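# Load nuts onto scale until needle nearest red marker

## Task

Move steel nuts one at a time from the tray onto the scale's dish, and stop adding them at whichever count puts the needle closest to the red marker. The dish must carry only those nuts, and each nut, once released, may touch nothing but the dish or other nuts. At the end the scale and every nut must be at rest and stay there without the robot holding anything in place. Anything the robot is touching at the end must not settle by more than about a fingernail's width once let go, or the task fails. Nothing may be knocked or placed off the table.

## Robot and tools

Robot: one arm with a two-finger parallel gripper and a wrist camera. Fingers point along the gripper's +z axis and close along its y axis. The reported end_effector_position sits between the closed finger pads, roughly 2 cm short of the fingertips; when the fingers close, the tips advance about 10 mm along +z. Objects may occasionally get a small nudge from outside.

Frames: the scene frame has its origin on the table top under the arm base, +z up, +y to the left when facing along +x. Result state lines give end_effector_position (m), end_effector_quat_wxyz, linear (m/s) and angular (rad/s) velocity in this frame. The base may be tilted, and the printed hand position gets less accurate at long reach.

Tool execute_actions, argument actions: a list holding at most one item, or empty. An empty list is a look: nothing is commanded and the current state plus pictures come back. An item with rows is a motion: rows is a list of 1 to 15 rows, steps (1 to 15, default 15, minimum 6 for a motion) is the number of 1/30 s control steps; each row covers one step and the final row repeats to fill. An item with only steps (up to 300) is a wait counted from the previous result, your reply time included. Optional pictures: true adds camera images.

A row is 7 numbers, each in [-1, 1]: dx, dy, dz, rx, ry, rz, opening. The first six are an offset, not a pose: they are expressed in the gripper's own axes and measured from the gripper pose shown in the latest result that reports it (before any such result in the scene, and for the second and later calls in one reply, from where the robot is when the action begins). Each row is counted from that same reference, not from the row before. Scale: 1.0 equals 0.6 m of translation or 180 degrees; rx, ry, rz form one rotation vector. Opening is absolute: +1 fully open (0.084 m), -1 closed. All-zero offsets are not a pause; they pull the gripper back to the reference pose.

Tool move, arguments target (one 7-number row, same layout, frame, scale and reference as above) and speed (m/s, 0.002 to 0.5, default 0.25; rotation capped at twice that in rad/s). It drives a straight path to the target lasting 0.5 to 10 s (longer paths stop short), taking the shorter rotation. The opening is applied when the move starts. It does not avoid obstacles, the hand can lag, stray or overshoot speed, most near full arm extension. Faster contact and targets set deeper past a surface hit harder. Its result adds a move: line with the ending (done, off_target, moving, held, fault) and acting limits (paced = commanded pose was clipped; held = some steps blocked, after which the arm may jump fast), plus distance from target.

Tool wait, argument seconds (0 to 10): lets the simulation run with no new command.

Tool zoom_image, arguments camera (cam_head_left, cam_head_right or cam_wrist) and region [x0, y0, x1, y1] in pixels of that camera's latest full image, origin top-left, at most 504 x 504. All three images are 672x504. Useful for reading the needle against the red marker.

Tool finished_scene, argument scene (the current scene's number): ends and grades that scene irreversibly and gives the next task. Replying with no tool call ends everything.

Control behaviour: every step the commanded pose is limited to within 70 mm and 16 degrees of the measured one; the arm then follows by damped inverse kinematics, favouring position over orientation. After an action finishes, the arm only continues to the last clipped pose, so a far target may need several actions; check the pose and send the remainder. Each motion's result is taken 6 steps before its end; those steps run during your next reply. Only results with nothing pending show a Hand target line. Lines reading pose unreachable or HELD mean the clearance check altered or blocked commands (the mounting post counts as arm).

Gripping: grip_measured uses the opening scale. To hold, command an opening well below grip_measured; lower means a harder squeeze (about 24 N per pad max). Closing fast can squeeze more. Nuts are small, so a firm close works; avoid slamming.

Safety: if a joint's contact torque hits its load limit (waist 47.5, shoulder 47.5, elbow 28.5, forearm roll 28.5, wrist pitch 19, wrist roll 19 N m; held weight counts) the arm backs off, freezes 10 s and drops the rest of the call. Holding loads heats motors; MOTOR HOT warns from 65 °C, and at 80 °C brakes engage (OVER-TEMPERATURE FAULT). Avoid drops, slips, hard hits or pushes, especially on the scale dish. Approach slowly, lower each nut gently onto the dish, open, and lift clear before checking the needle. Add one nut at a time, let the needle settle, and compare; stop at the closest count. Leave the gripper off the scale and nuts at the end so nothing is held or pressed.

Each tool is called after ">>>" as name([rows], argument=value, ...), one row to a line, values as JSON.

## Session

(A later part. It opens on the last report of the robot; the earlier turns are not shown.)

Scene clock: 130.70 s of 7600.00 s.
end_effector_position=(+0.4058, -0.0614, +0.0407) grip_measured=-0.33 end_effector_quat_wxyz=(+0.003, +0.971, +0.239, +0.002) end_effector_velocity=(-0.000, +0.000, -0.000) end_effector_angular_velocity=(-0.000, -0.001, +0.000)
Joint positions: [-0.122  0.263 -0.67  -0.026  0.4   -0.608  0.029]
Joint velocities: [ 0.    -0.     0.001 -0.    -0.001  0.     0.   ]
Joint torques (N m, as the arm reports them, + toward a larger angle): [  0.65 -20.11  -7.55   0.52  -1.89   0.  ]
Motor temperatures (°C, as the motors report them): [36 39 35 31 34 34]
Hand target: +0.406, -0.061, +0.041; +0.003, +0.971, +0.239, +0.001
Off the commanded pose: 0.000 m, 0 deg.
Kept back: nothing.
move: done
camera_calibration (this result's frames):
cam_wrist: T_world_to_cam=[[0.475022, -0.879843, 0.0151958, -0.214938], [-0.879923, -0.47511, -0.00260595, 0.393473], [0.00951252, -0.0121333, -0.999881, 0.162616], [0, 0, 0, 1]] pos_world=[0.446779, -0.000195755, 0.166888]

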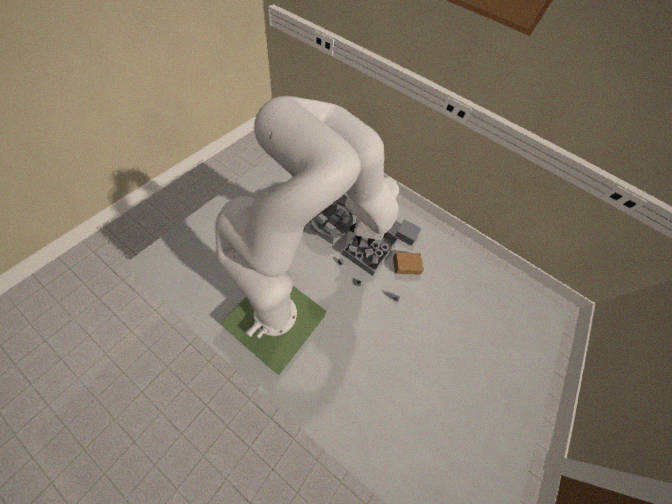

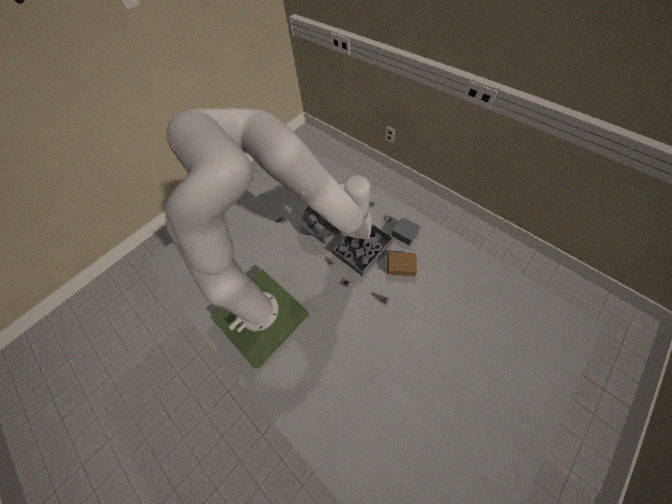

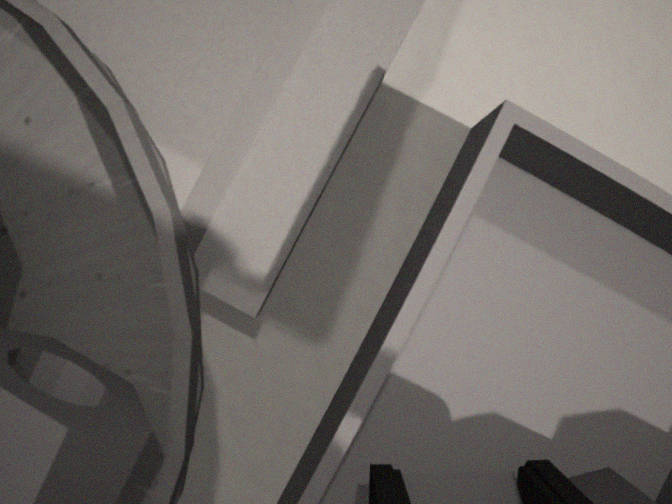

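>>> move(target=[0, 0, -0.16, 0, 0, 0.154, -0.6], speed=0.2)

>>> move(target=[0.078, -0.235, 0, 0, 0, 0, -0.6], speed=0.2)

Scene clock: 133.17 s of 7600.00 s.
end_effector_position=(+0.4051, -0.0611, +0.1362) grip_measured=-0.33 end_effector_quat_wxyz=(+0.003, +1.000, +0.000, +0.002) end_effector_velocity=(+0.000, +0.000, +0.003) end_effector_angular_velocity=(-0.001, -0.000, -0.008)
Joint positions: [-0.118 -0.006 -0.694 -0.016  0.692 -0.132  0.029]
Joint velocities: [ 0.001 -0.006 -0.003 -0.002  0.008  0.011  0.   ]
Joint torques (N m, as the arm reports them, + toward a larger angle): [  1.03 -18.61 -10.33   0.62  -2.33  -0.14]
Motor temperatures (°C, as the motors report them): [36 39 35 31 34 34]
Hand target: +0.405, -0.061, +0.137; +0.003, +1.000, -0.000, +0.002
Off the commanded pose: 0.001 m, 0 deg.
Kept back: nothing.
move: done
camera_calibration (this result's frames):
cam_wrist: T_world_to_cam=[[0.0116313, -0.999833, 0.0140815, -0.0352419], [-0.999918, -0.0117042, -0.0051035, 0.470523], [0.00526746, -0.014021, -0.999888, 0.259727], [0, 0, 0, 1]] pos_world=[0.469527, -0.0260873, 0.262595]

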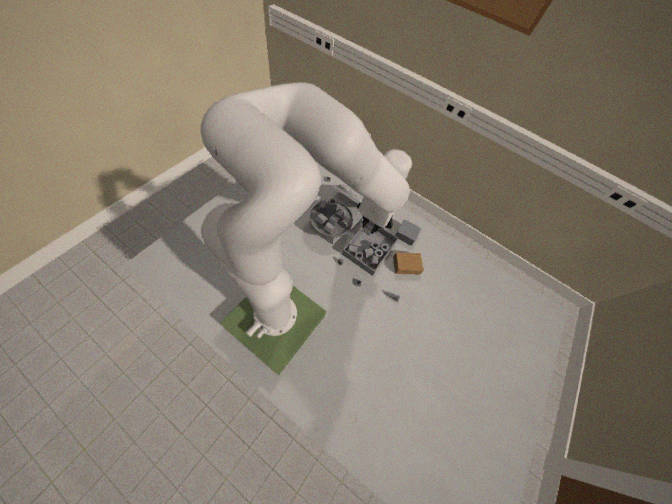

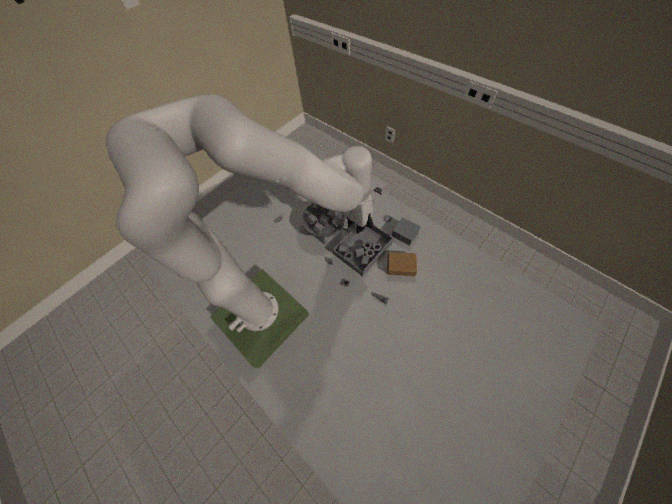

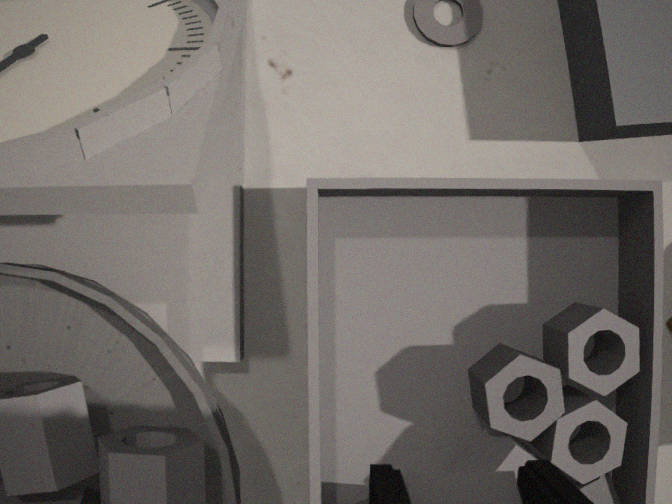

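Scene clock: 134.43 s of 7600.00 s.
end_effector_position=(+0.4523, +0.0790, +0.1358) grip_measured=-0.33 end_effector_quat_wxyz=(+0.003, +1.000, -0.000, +0.002) end_effector_velocity=(+0.001, +0.002, +0.000) end_effector_angular_velocity=(-0.001, -0.000, -0.000)
Joint positions: [ 0.205  0.148 -0.884 -0.02   0.733  0.194  0.029]
Joint velocities: [ 0.005  0.004 -0.006 -0.001  0.002  0.006 -0.   ]
Joint torques (N m, as the arm reports them, + toward a larger angle): [  0.67 -22.27 -10.45   0.52  -2.21  -0.06]
Motor temperatures (°C, as the motors report them): [36 39 35 31 34 34]
Hand target: +0.452, +0.079, +0.136; +0.004, +1.000, +0.000, +0.002
Off the commanded pose: 0.001 m, 0 deg.
Kept back: nothing.
move: done
camera_calibration (this result's frames):
cam_wrist: T_world_to_cam=[[0.0111867, -0.999822, 0.0151751, 0.104358], [-0.999921, -0.0112723, -0.00556246, 0.519437], [0.00573253, -0.0151117, -0.999869, 0.26087], [0, 0, 0, 1]] pos_world=[0.516733, 0.114137, 0.262142]

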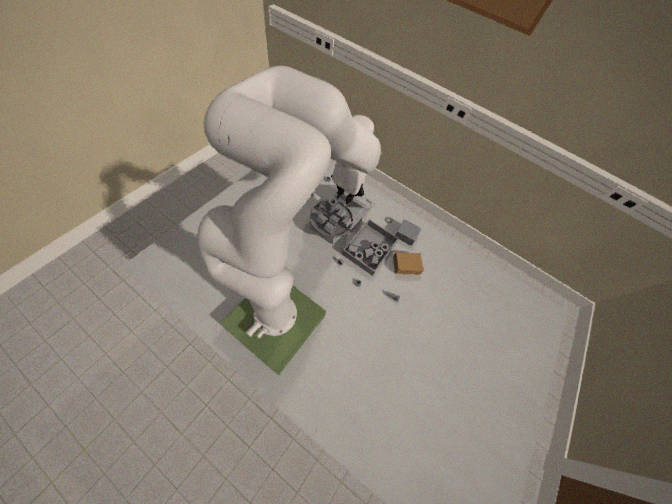

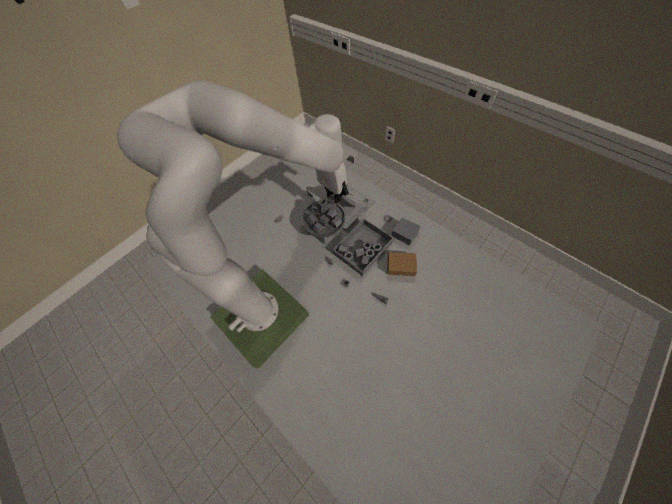

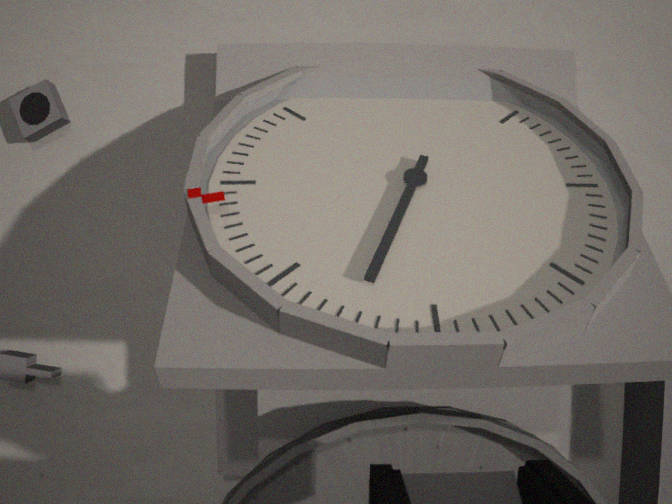

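>>> move(target=[0, 0, 0.057, 0, 0, 0, -0.6], speed=0.05)

>>> move(target=[0, 0, 0.005, 0, 0, 0, -0.6], speed=0.01)

Scene clock: 135.97 s of 7600.00 s.
end_effector_position=(+0.4526, +0.0789, +0.1020) grip_measured=-0.33 end_effector_quat_wxyz=(+0.003, +1.000, -0.000, +0.002) end_effector_velocity=(+0.001, +0.000, -0.001) end_effector_angular_velocity=(+0.001, -0.003, -0.002)
Joint positions: [ 0.204  0.223 -0.865 -0.022  0.639  0.195  0.029]
Joint velocities: [-0.     0.005 -0.001  0.001 -0.007  0.001 -0.   ]
Joint torques (N m, as the arm reports them, + toward a larger angle): [  0.91 -22.68  -9.71   0.47  -2.11   0.06]
Motor temperatures (°C, as the motors report them): [36 39 35 31 34 34]
Hand target: +0.452, +0.079, +0.102; +0.003, +1.000, -0.000, +0.002
Off the commanded pose: 0.000 m, 0 deg.
Kept back: nothing.
move: done
camera_calibration (this result's frames):
cam_wrist: T_world_to_cam=[[0.0113152, -0.999824, 0.0149501, 0.104723], [-0.999917, -0.0114049, -0.00592868, 0.519567], [0.00609814, -0.0148818, -0.999871, 0.226892], [0, 0, 0, 1]] pos_world=[0.516955, 0.114007, 0.228377]

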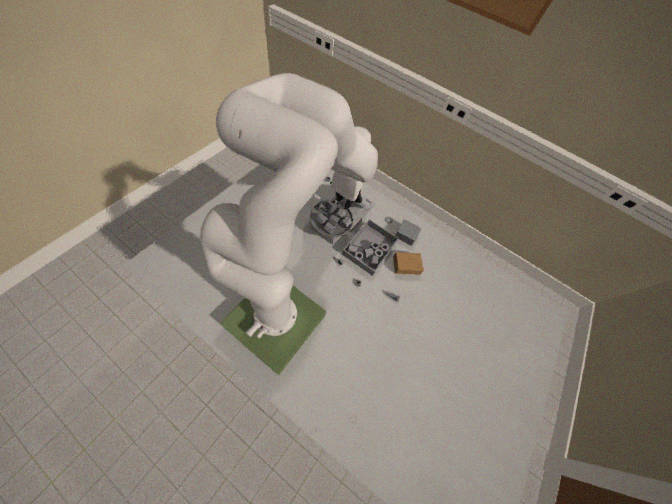

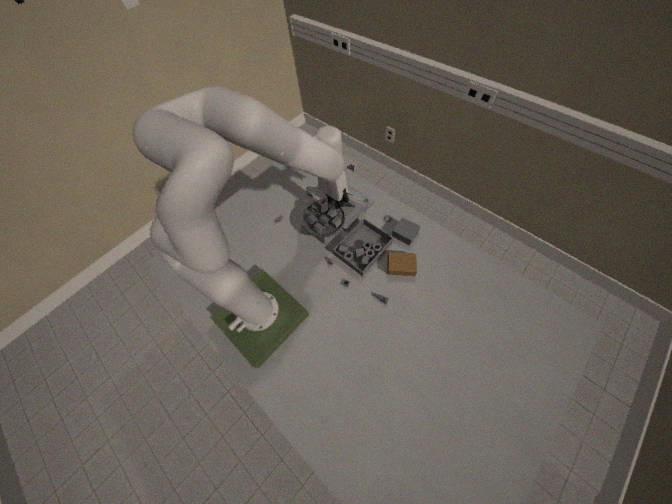

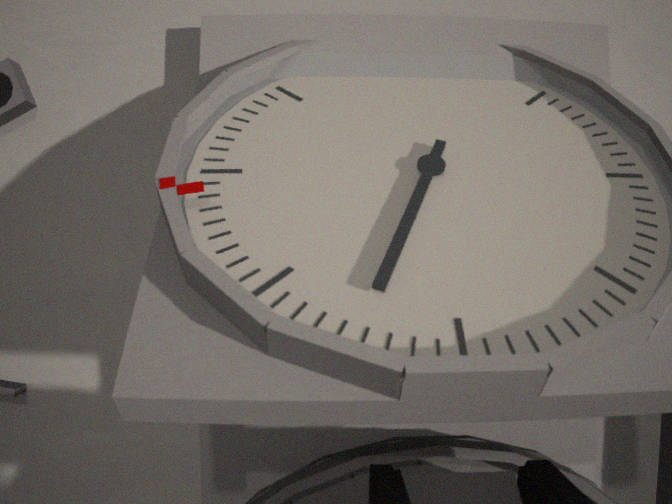

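Scene clock: 136.67 s of 7600.00 s.
end_effector_position=(+0.4526, +0.0789, +0.0991) grip_measured=-0.33 end_effector_quat_wxyz=(+0.003, +1.000, -0.000, +0.002) end_effector_velocity=(+0.000, +0.000, -0.000) end_effector_angular_velocity=(+0.000, -0.002, +0.000)
Joint positions: [ 0.204  0.23  -0.864 -0.022  0.631  0.196  0.029]
Joint velocities: [ 0.     0.001  0.     0.    -0.003  0.    -0.   ]
Joint torques (N m, as the arm reports them, + toward a larger angle): [  0.83 -22.89  -9.67   0.45  -2.22   0.2 ]
Motor temperatures (°C, as the motors report them): [36 39 35 31 34 34]
Hand target: +0.453, +0.079, +0.099; +0.003, +1.000, -0.000, +0.002
Off the commanded pose: 0.000 m, 0 deg.
Kept back: nothing.
move: done
camera_calibration (this result's frames):
cam_wrist: T_world_to_cam=[[0.0113261, -0.999824, 0.0149474, 0.104747], [-0.999918, -0.0114147, -0.00585899, 0.519536], [0.00602858, -0.0148798, -0.999871, 0.22399], [0, 0, 0, 1]] pos_world=[0.516956, 0.113992, 0.22544]

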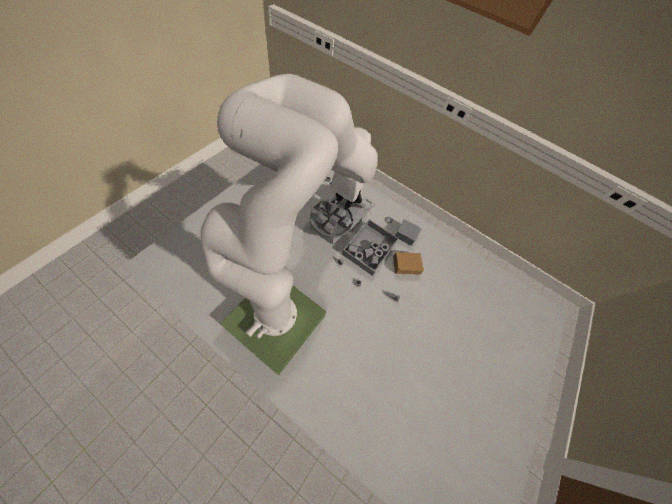

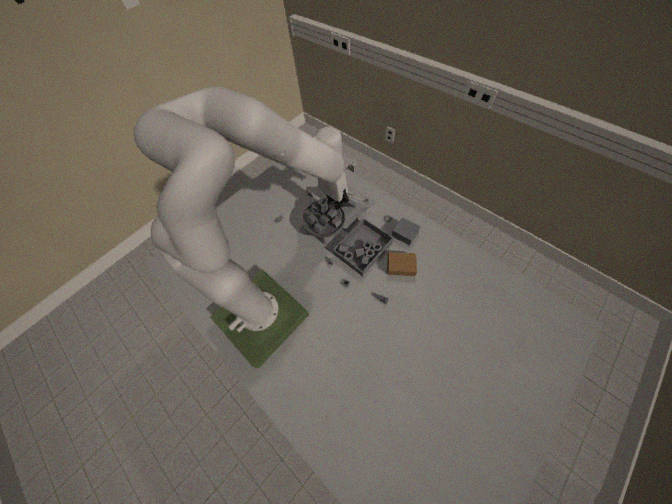

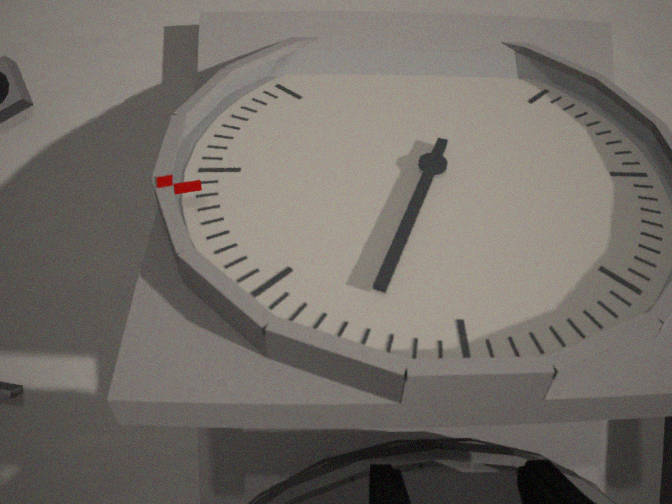

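>>> move(target=[0, 0, 0.003, 0, 0, 0, -0.6], speed=0.01)

Scene clock: 137.60 s of 7600.00 s.
end_effector_position=(+0.4526, +0.0789, +0.0973) grip_measured=-0.33 end_effector_quat_wxyz=(+0.003, +1.000, -0.000, +0.002) end_effector_velocity=(+0.000, -0.000, -0.001) end_effector_angular_velocity=(-0.000, +0.000, -0.000)
Joint positions: [ 0.204  0.234 -0.864 -0.022  0.626  0.196  0.029]
Joint velocities: [-0.001  0.001 -0.    -0.001 -0.001  0.    -0.   ]
Joint torques (N m, as the arm reports them, + toward a larger angle): [  0.69 -22.6   -9.56   0.47  -2.15  -0.04]
Motor temperatures (°C, as the motors report them): [36 39 35 31 34 34]
Hand target: +0.453, +0.079, +0.097; +0.003, +1.000, -0.000, +0.002
Off the commanded pose: 0.000 m, 0 deg.
Kept back: nothing.
move: done
camera_calibration (this result's frames):
cam_wrist: T_world_to_cam=[[0.0113324, -0.999824, 0.0149454, 0.104761], [-0.999918, -0.0114205, -0.00581905, 0.519518], [0.00598871, -0.0148782, -0.999871, 0.222245], [0, 0, 0, 1]] pos_world=[0.516957, 0.113983, 0.223674]

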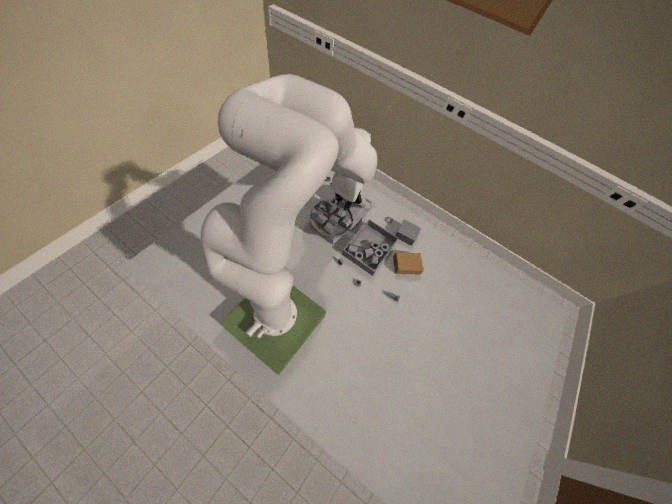

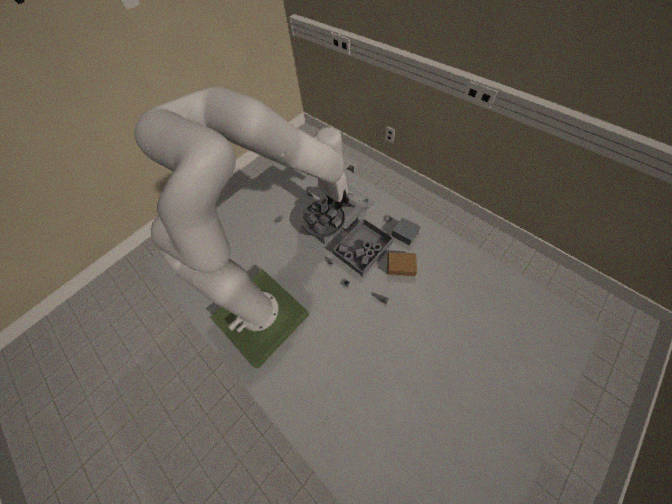

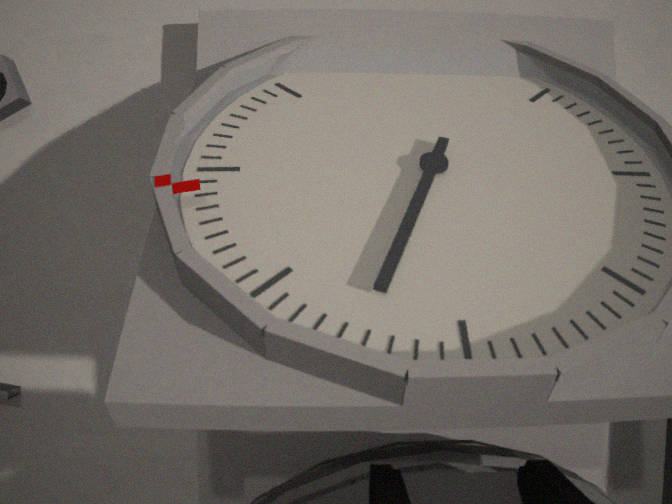

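>>> move(target=[0, 0, 0.003, 0, 0, 0, -0.6], speed=0.01)

Scene clock: 138.53 s of 7600.00 s.
end_effector_position=(+0.4527, +0.0789, +0.0957) grip_measured=-0.33 end_effector_quat_wxyz=(+0.003, +1.000, -0.000, +0.002) end_effector_velocity=(-0.000, -0.000, -0.000) end_effector_angular_velocity=(+0.000, +0.000, -0.001)
Joint positions: [ 0.204  0.238 -0.863 -0.023  0.621  0.196  0.029]
Joint velocities: [-0.     0.     0.     0.001 -0.    -0.     0.   ]
Joint torques (N m, as the arm reports them, + toward a larger angle): [  0.58 -22.05  -9.75   0.55  -2.44  -0.05]
Motor temperatures (°C, as the motors report them): [36 39 35 31 34 34]
Hand target: +0.453, +0.079, +0.096; +0.003, +1.000, -0.000, +0.002
Off the commanded pose: 0.000 m, 0 deg.
Kept back: nothing.
move: done
camera_calibration (this result's frames):
cam_wrist: T_world_to_cam=[[0.0113244, -0.999825, 0.0149008, 0.104789], [-0.999916, -0.0114158, -0.00606651, 0.519622], [0.00623555, -0.0148308, -0.999871, 0.220529], [0, 0, 0, 1]] pos_world=[0.517017, 0.113973, 0.222091]

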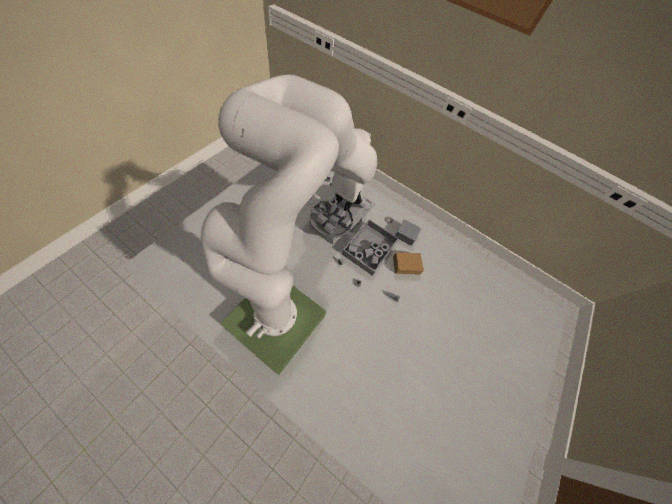

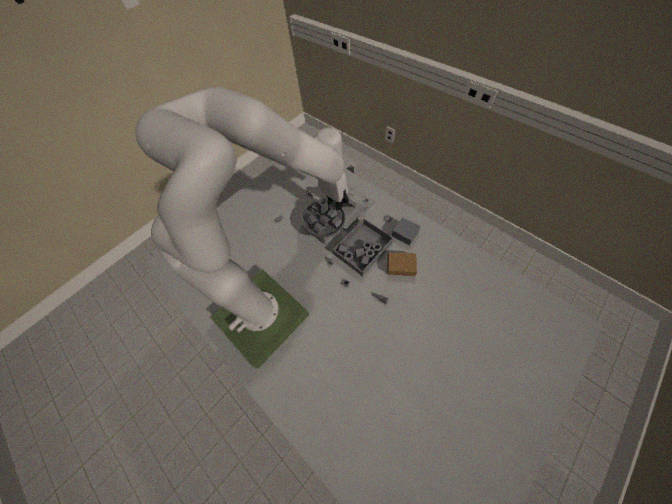

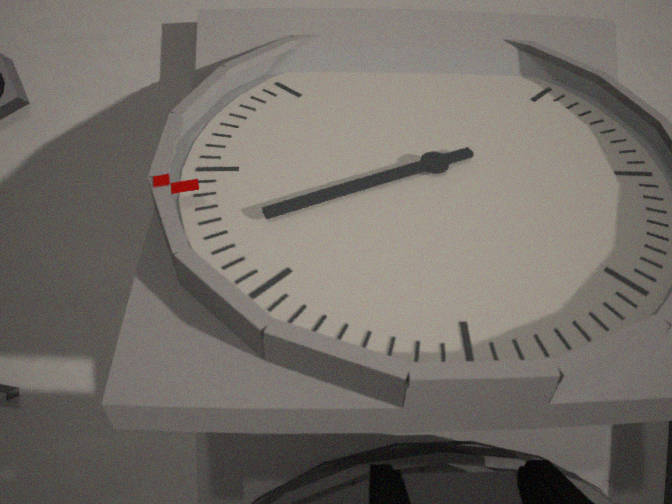

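Release, lift and go view the dish.

>>> move(target=[0, 0, -0.001, 0, 0, 0, -0.18], speed=0.01)

>>> move(target=[0, 0, -0.06, 0, 0, 0, -0.18], speed=0.1)

>>> move(target=[-0.178, 0.335, -0.062, 0, 0, 0, -0.18], speed=0.25)

Scene clock: 139.47 s of 7600.00 s.
end_effector_position=(+0.4527, +0.0789, +0.0963) grip_measured=-0.19 end_effector_quat_wxyz=(+0.003, +1.000, -0.000, +0.002) end_effector_velocity=(+0.001, +0.000, +0.002) end_effector_angular_velocity=(-0.000, -0.002, +0.001)
Joint positions: [ 0.204  0.236 -0.863 -0.023  0.623  0.196  0.036]
Joint velocities: [ 0.    -0.003 -0.001 -0.001  0.001  0.    -0.   ]
Joint torques (N m, as the arm reports them, + toward a larger angle): [  1.16 -22.53  -9.42   0.42  -2.05  -0.03]
Motor temperatures (°C, as the motors report them): [36 39 35 31 34 34]
Hand target: +0.453, +0.079, +0.096; +0.003, +1.000, -0.000, +0.002
Off the commanded pose: 0.000 m, 0 deg.
Kept back: nothing.
move: done
camera_calibration (this result's frames):
cam_wrist: T_world_to_cam=[[0.0113237, -0.999825, 0.0149011, 0.104784], [-0.999916, -0.0114153, -0.00607955, 0.519629], [0.00624859, -0.014831, -0.99987, 0.221105], [0, 0, 0, 1]] pos_world=[0.517017, 0.113977, 0.222674]

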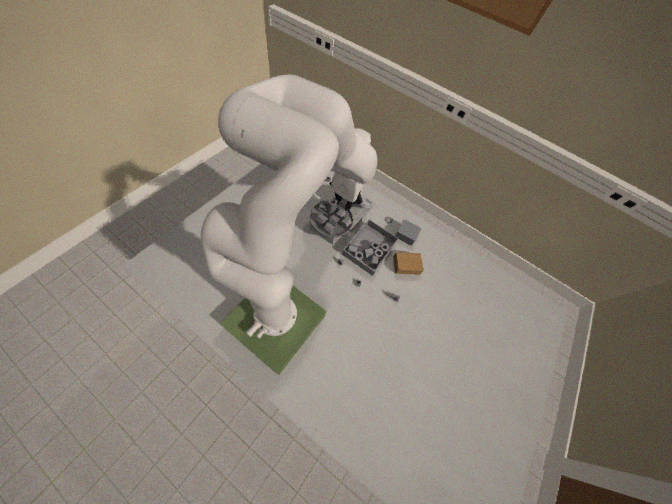

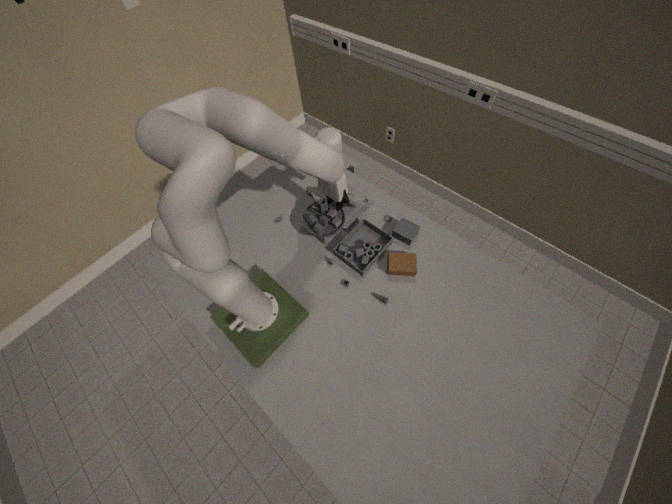

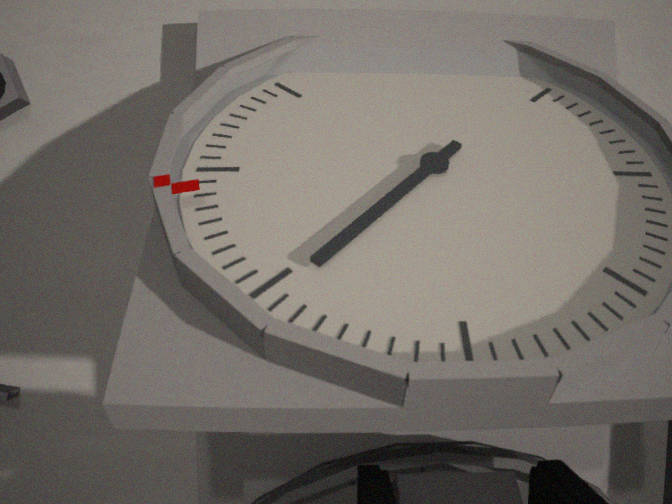

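Scene clock: 140.30 s of 7600.00 s.
end_effector_position=(+0.4523, +0.0790, +0.1318) grip_measured=-0.19 end_effector_quat_wxyz=(+0.003, +1.000, -0.000, +0.002) end_effector_velocity=(-0.000, -0.000, +0.002) end_effector_angular_velocity=(-0.002, +0.002, +0.001)
Joint positions: [ 0.205  0.156 -0.881 -0.02   0.721  0.194  0.036]
Joint velocities: [ 0.    -0.004 -0.002 -0.002  0.008  0.    -0.   ]
Joint torques (N m, as the arm reports them, + toward a larger angle): [  0.87 -21.79 -10.29   0.7   -2.18   0.02]
Motor temperatures (°C, as the motors report them): [36 39 35 31 34 34]
Hand target: +0.453, +0.079, +0.132; +0.003, +1.000, -0.000, +0.002
Off the commanded pose: 0.001 m, 0 deg.
Kept back: nothing.
move: done
camera_calibration (this result's frames):
cam_wrist: T_world_to_cam=[[0.0111964, -0.999822, 0.0151778, 0.104382], [-0.999921, -0.0112804, -0.00545737, 0.519375], [0.00562761, -0.0151155, -0.99987, 0.256885], [0, 0, 0, 1]] pos_world=[0.51672, 0.114105, 0.258102]

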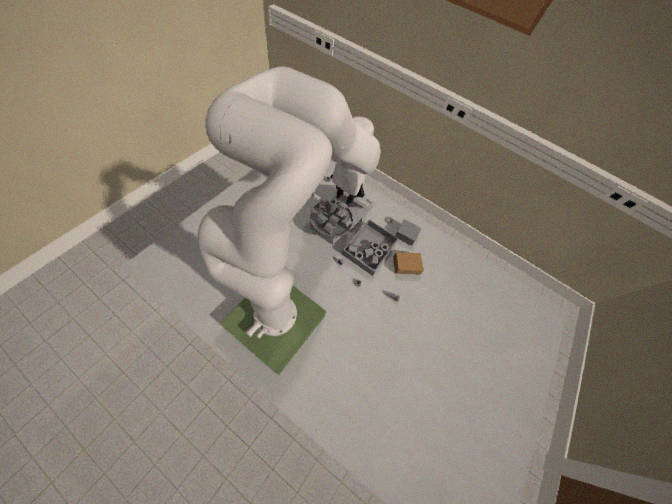

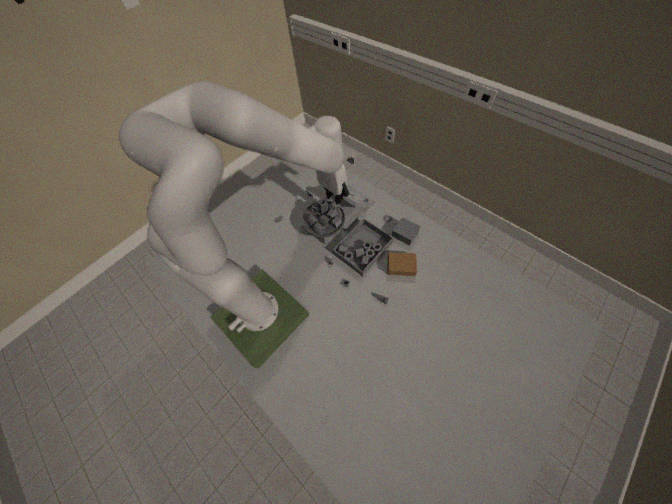

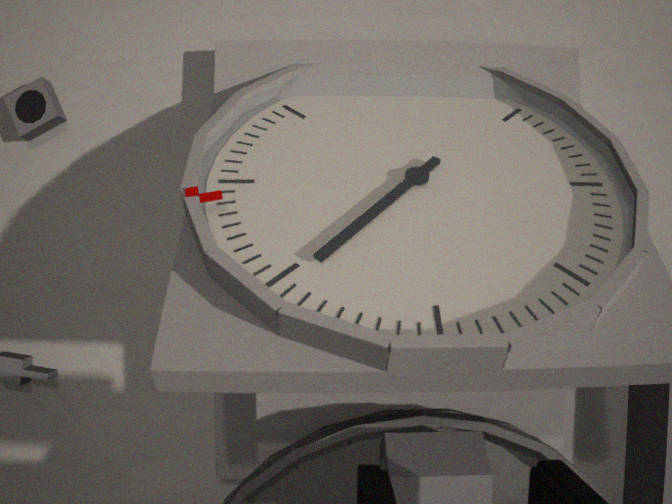

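Scene clock: 141.80 s of 7600.00 s.
end_effector_position=(+0.3446, -0.1206, +0.1692) grip_measured=-0.19 end_effector_quat_wxyz=(+0.003, +1.000, -0.000, +0.002) end_effector_velocity=(-0.001, -0.002, +0.001) end_effector_angular_velocity=(+0.002, +0.000, +0.000)
Joint positions: [-0.305 -0.23  -0.568 -0.012  0.79  -0.323  0.036]
Joint velocities: [-0.007 -0.003  0.     0.003  0.004 -0.01   0.   ]
Joint torques (N m, as the arm reports them, + toward a larger angle): [  1.15 -14.43 -10.64   0.59  -2.12   0.05]
Motor temperatures (°C, as the motors report them): [36 39 35 31 34 34]
Hand target: +0.344, -0.121, +0.169; +0.003, +1.000, -0.000, +0.002
Off the commanded pose: 0.002 m, 0 deg.
Kept back: nothing.
move: done
camera_calibration (this result's frames):
cam_wrist: T_world_to_cam=[[0.0114753, -0.999842, 0.0135463, -0.0943695], [-0.999923, -0.011538, -0.00455618, 0.409416], [0.00471176, -0.0134929, -0.999898, 0.292391], [0, 0, 0, 1]] pos_world=[0.40909, -0.0856856, 0.295505]

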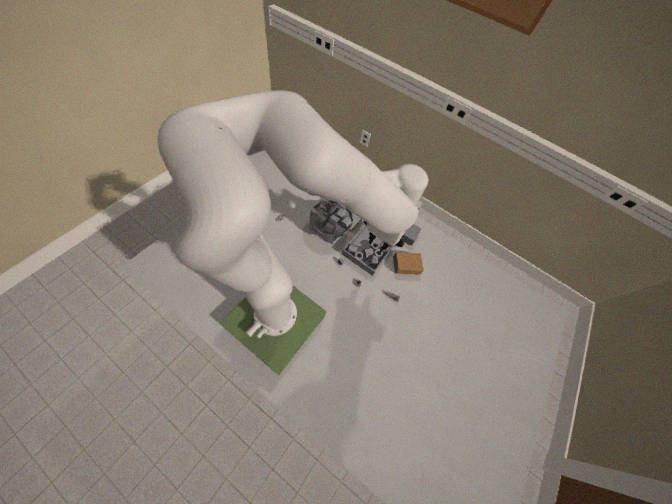

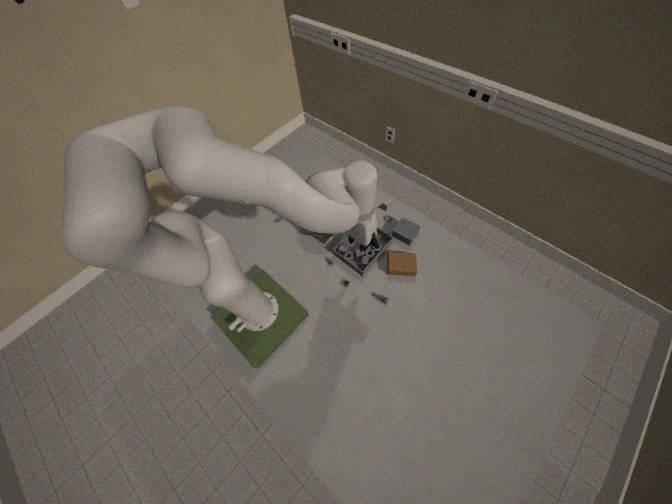

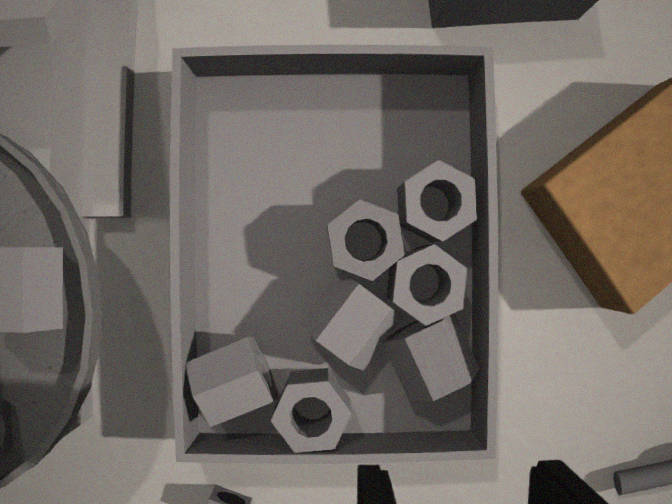

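>>> zoom_image(camera="cam_wrist", region=[170, 140, 500, 470])

Region (170, 140, 500, 470) of cam_wrist's 672x504 image, scaled by 1.527, with more detail than that image has.

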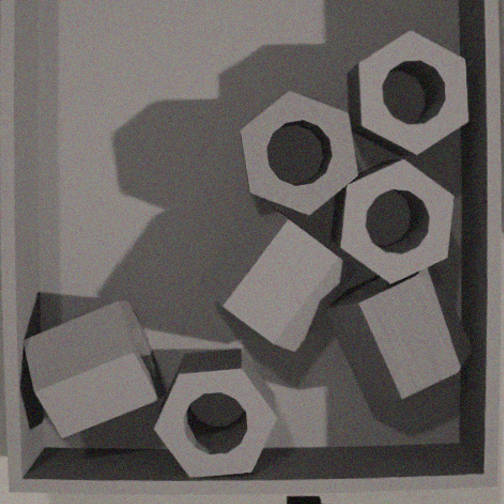

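>>> move(target=[0.114, -0.019, 0.167, 0, 0, -0.393, -0.24], speed=0.4)

Scene clock: 146.03 s of 7600.00 s.
end_effector_position=(+0.4135, -0.1099, +0.0696) grip_measured=-0.26 end_effector_quat_wxyz=(+0.003, +0.816, +0.579, -0.000) end_effector_velocity=(-0.000, +0.001, -0.002) end_effector_angular_velocity=(+0.006, +0.003, +0.009)
Joint positions: [-0.23   0.218 -0.732 -0.019  0.506 -1.474  0.033]
Joint velocities: [-0.     0.006 -0.002  0.01  -0.    -0.019  0.   ]
Joint torques (N m, as the arm reports them, + toward a larger angle): [  0.78 -20.96  -8.63   0.51  -2.    -0.03]
Motor temperatures (°C, as the motors report them): [36 39 35 31 34 34]
Hand target: +0.413, -0.110, +0.069; +0.003, +0.815, +0.579, -0.000
Off the commanded pose: 0.000 m, 0 deg.
Kept back: nothing.
move: done
camera_calibration (this result's frames):
cam_wrist: T_world_to_cam=[[0.947516, -0.319421, 0.0135094, -0.39532], [-0.319486, -0.947586, 0.00290034, 0.0933001], [0.0118749, -0.0070642, -0.999905, 0.190366], [0, 0, 0, 1]] pos_world=[0.40212, -0.0365189, 0.195418]

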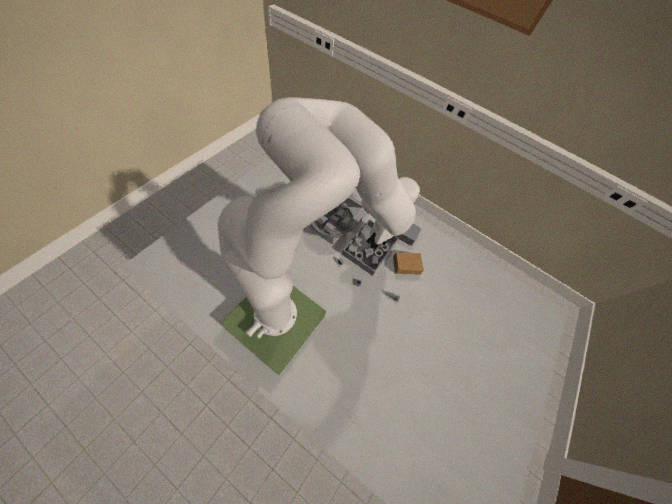

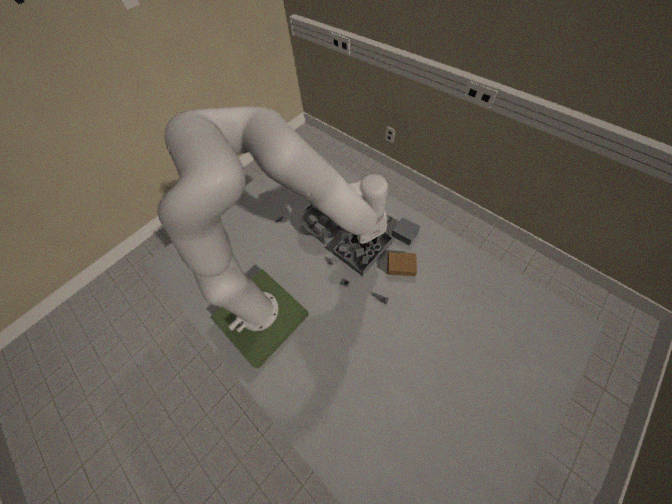

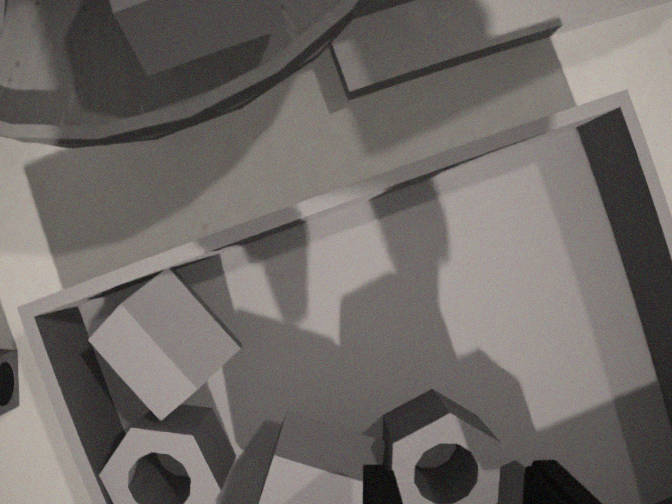

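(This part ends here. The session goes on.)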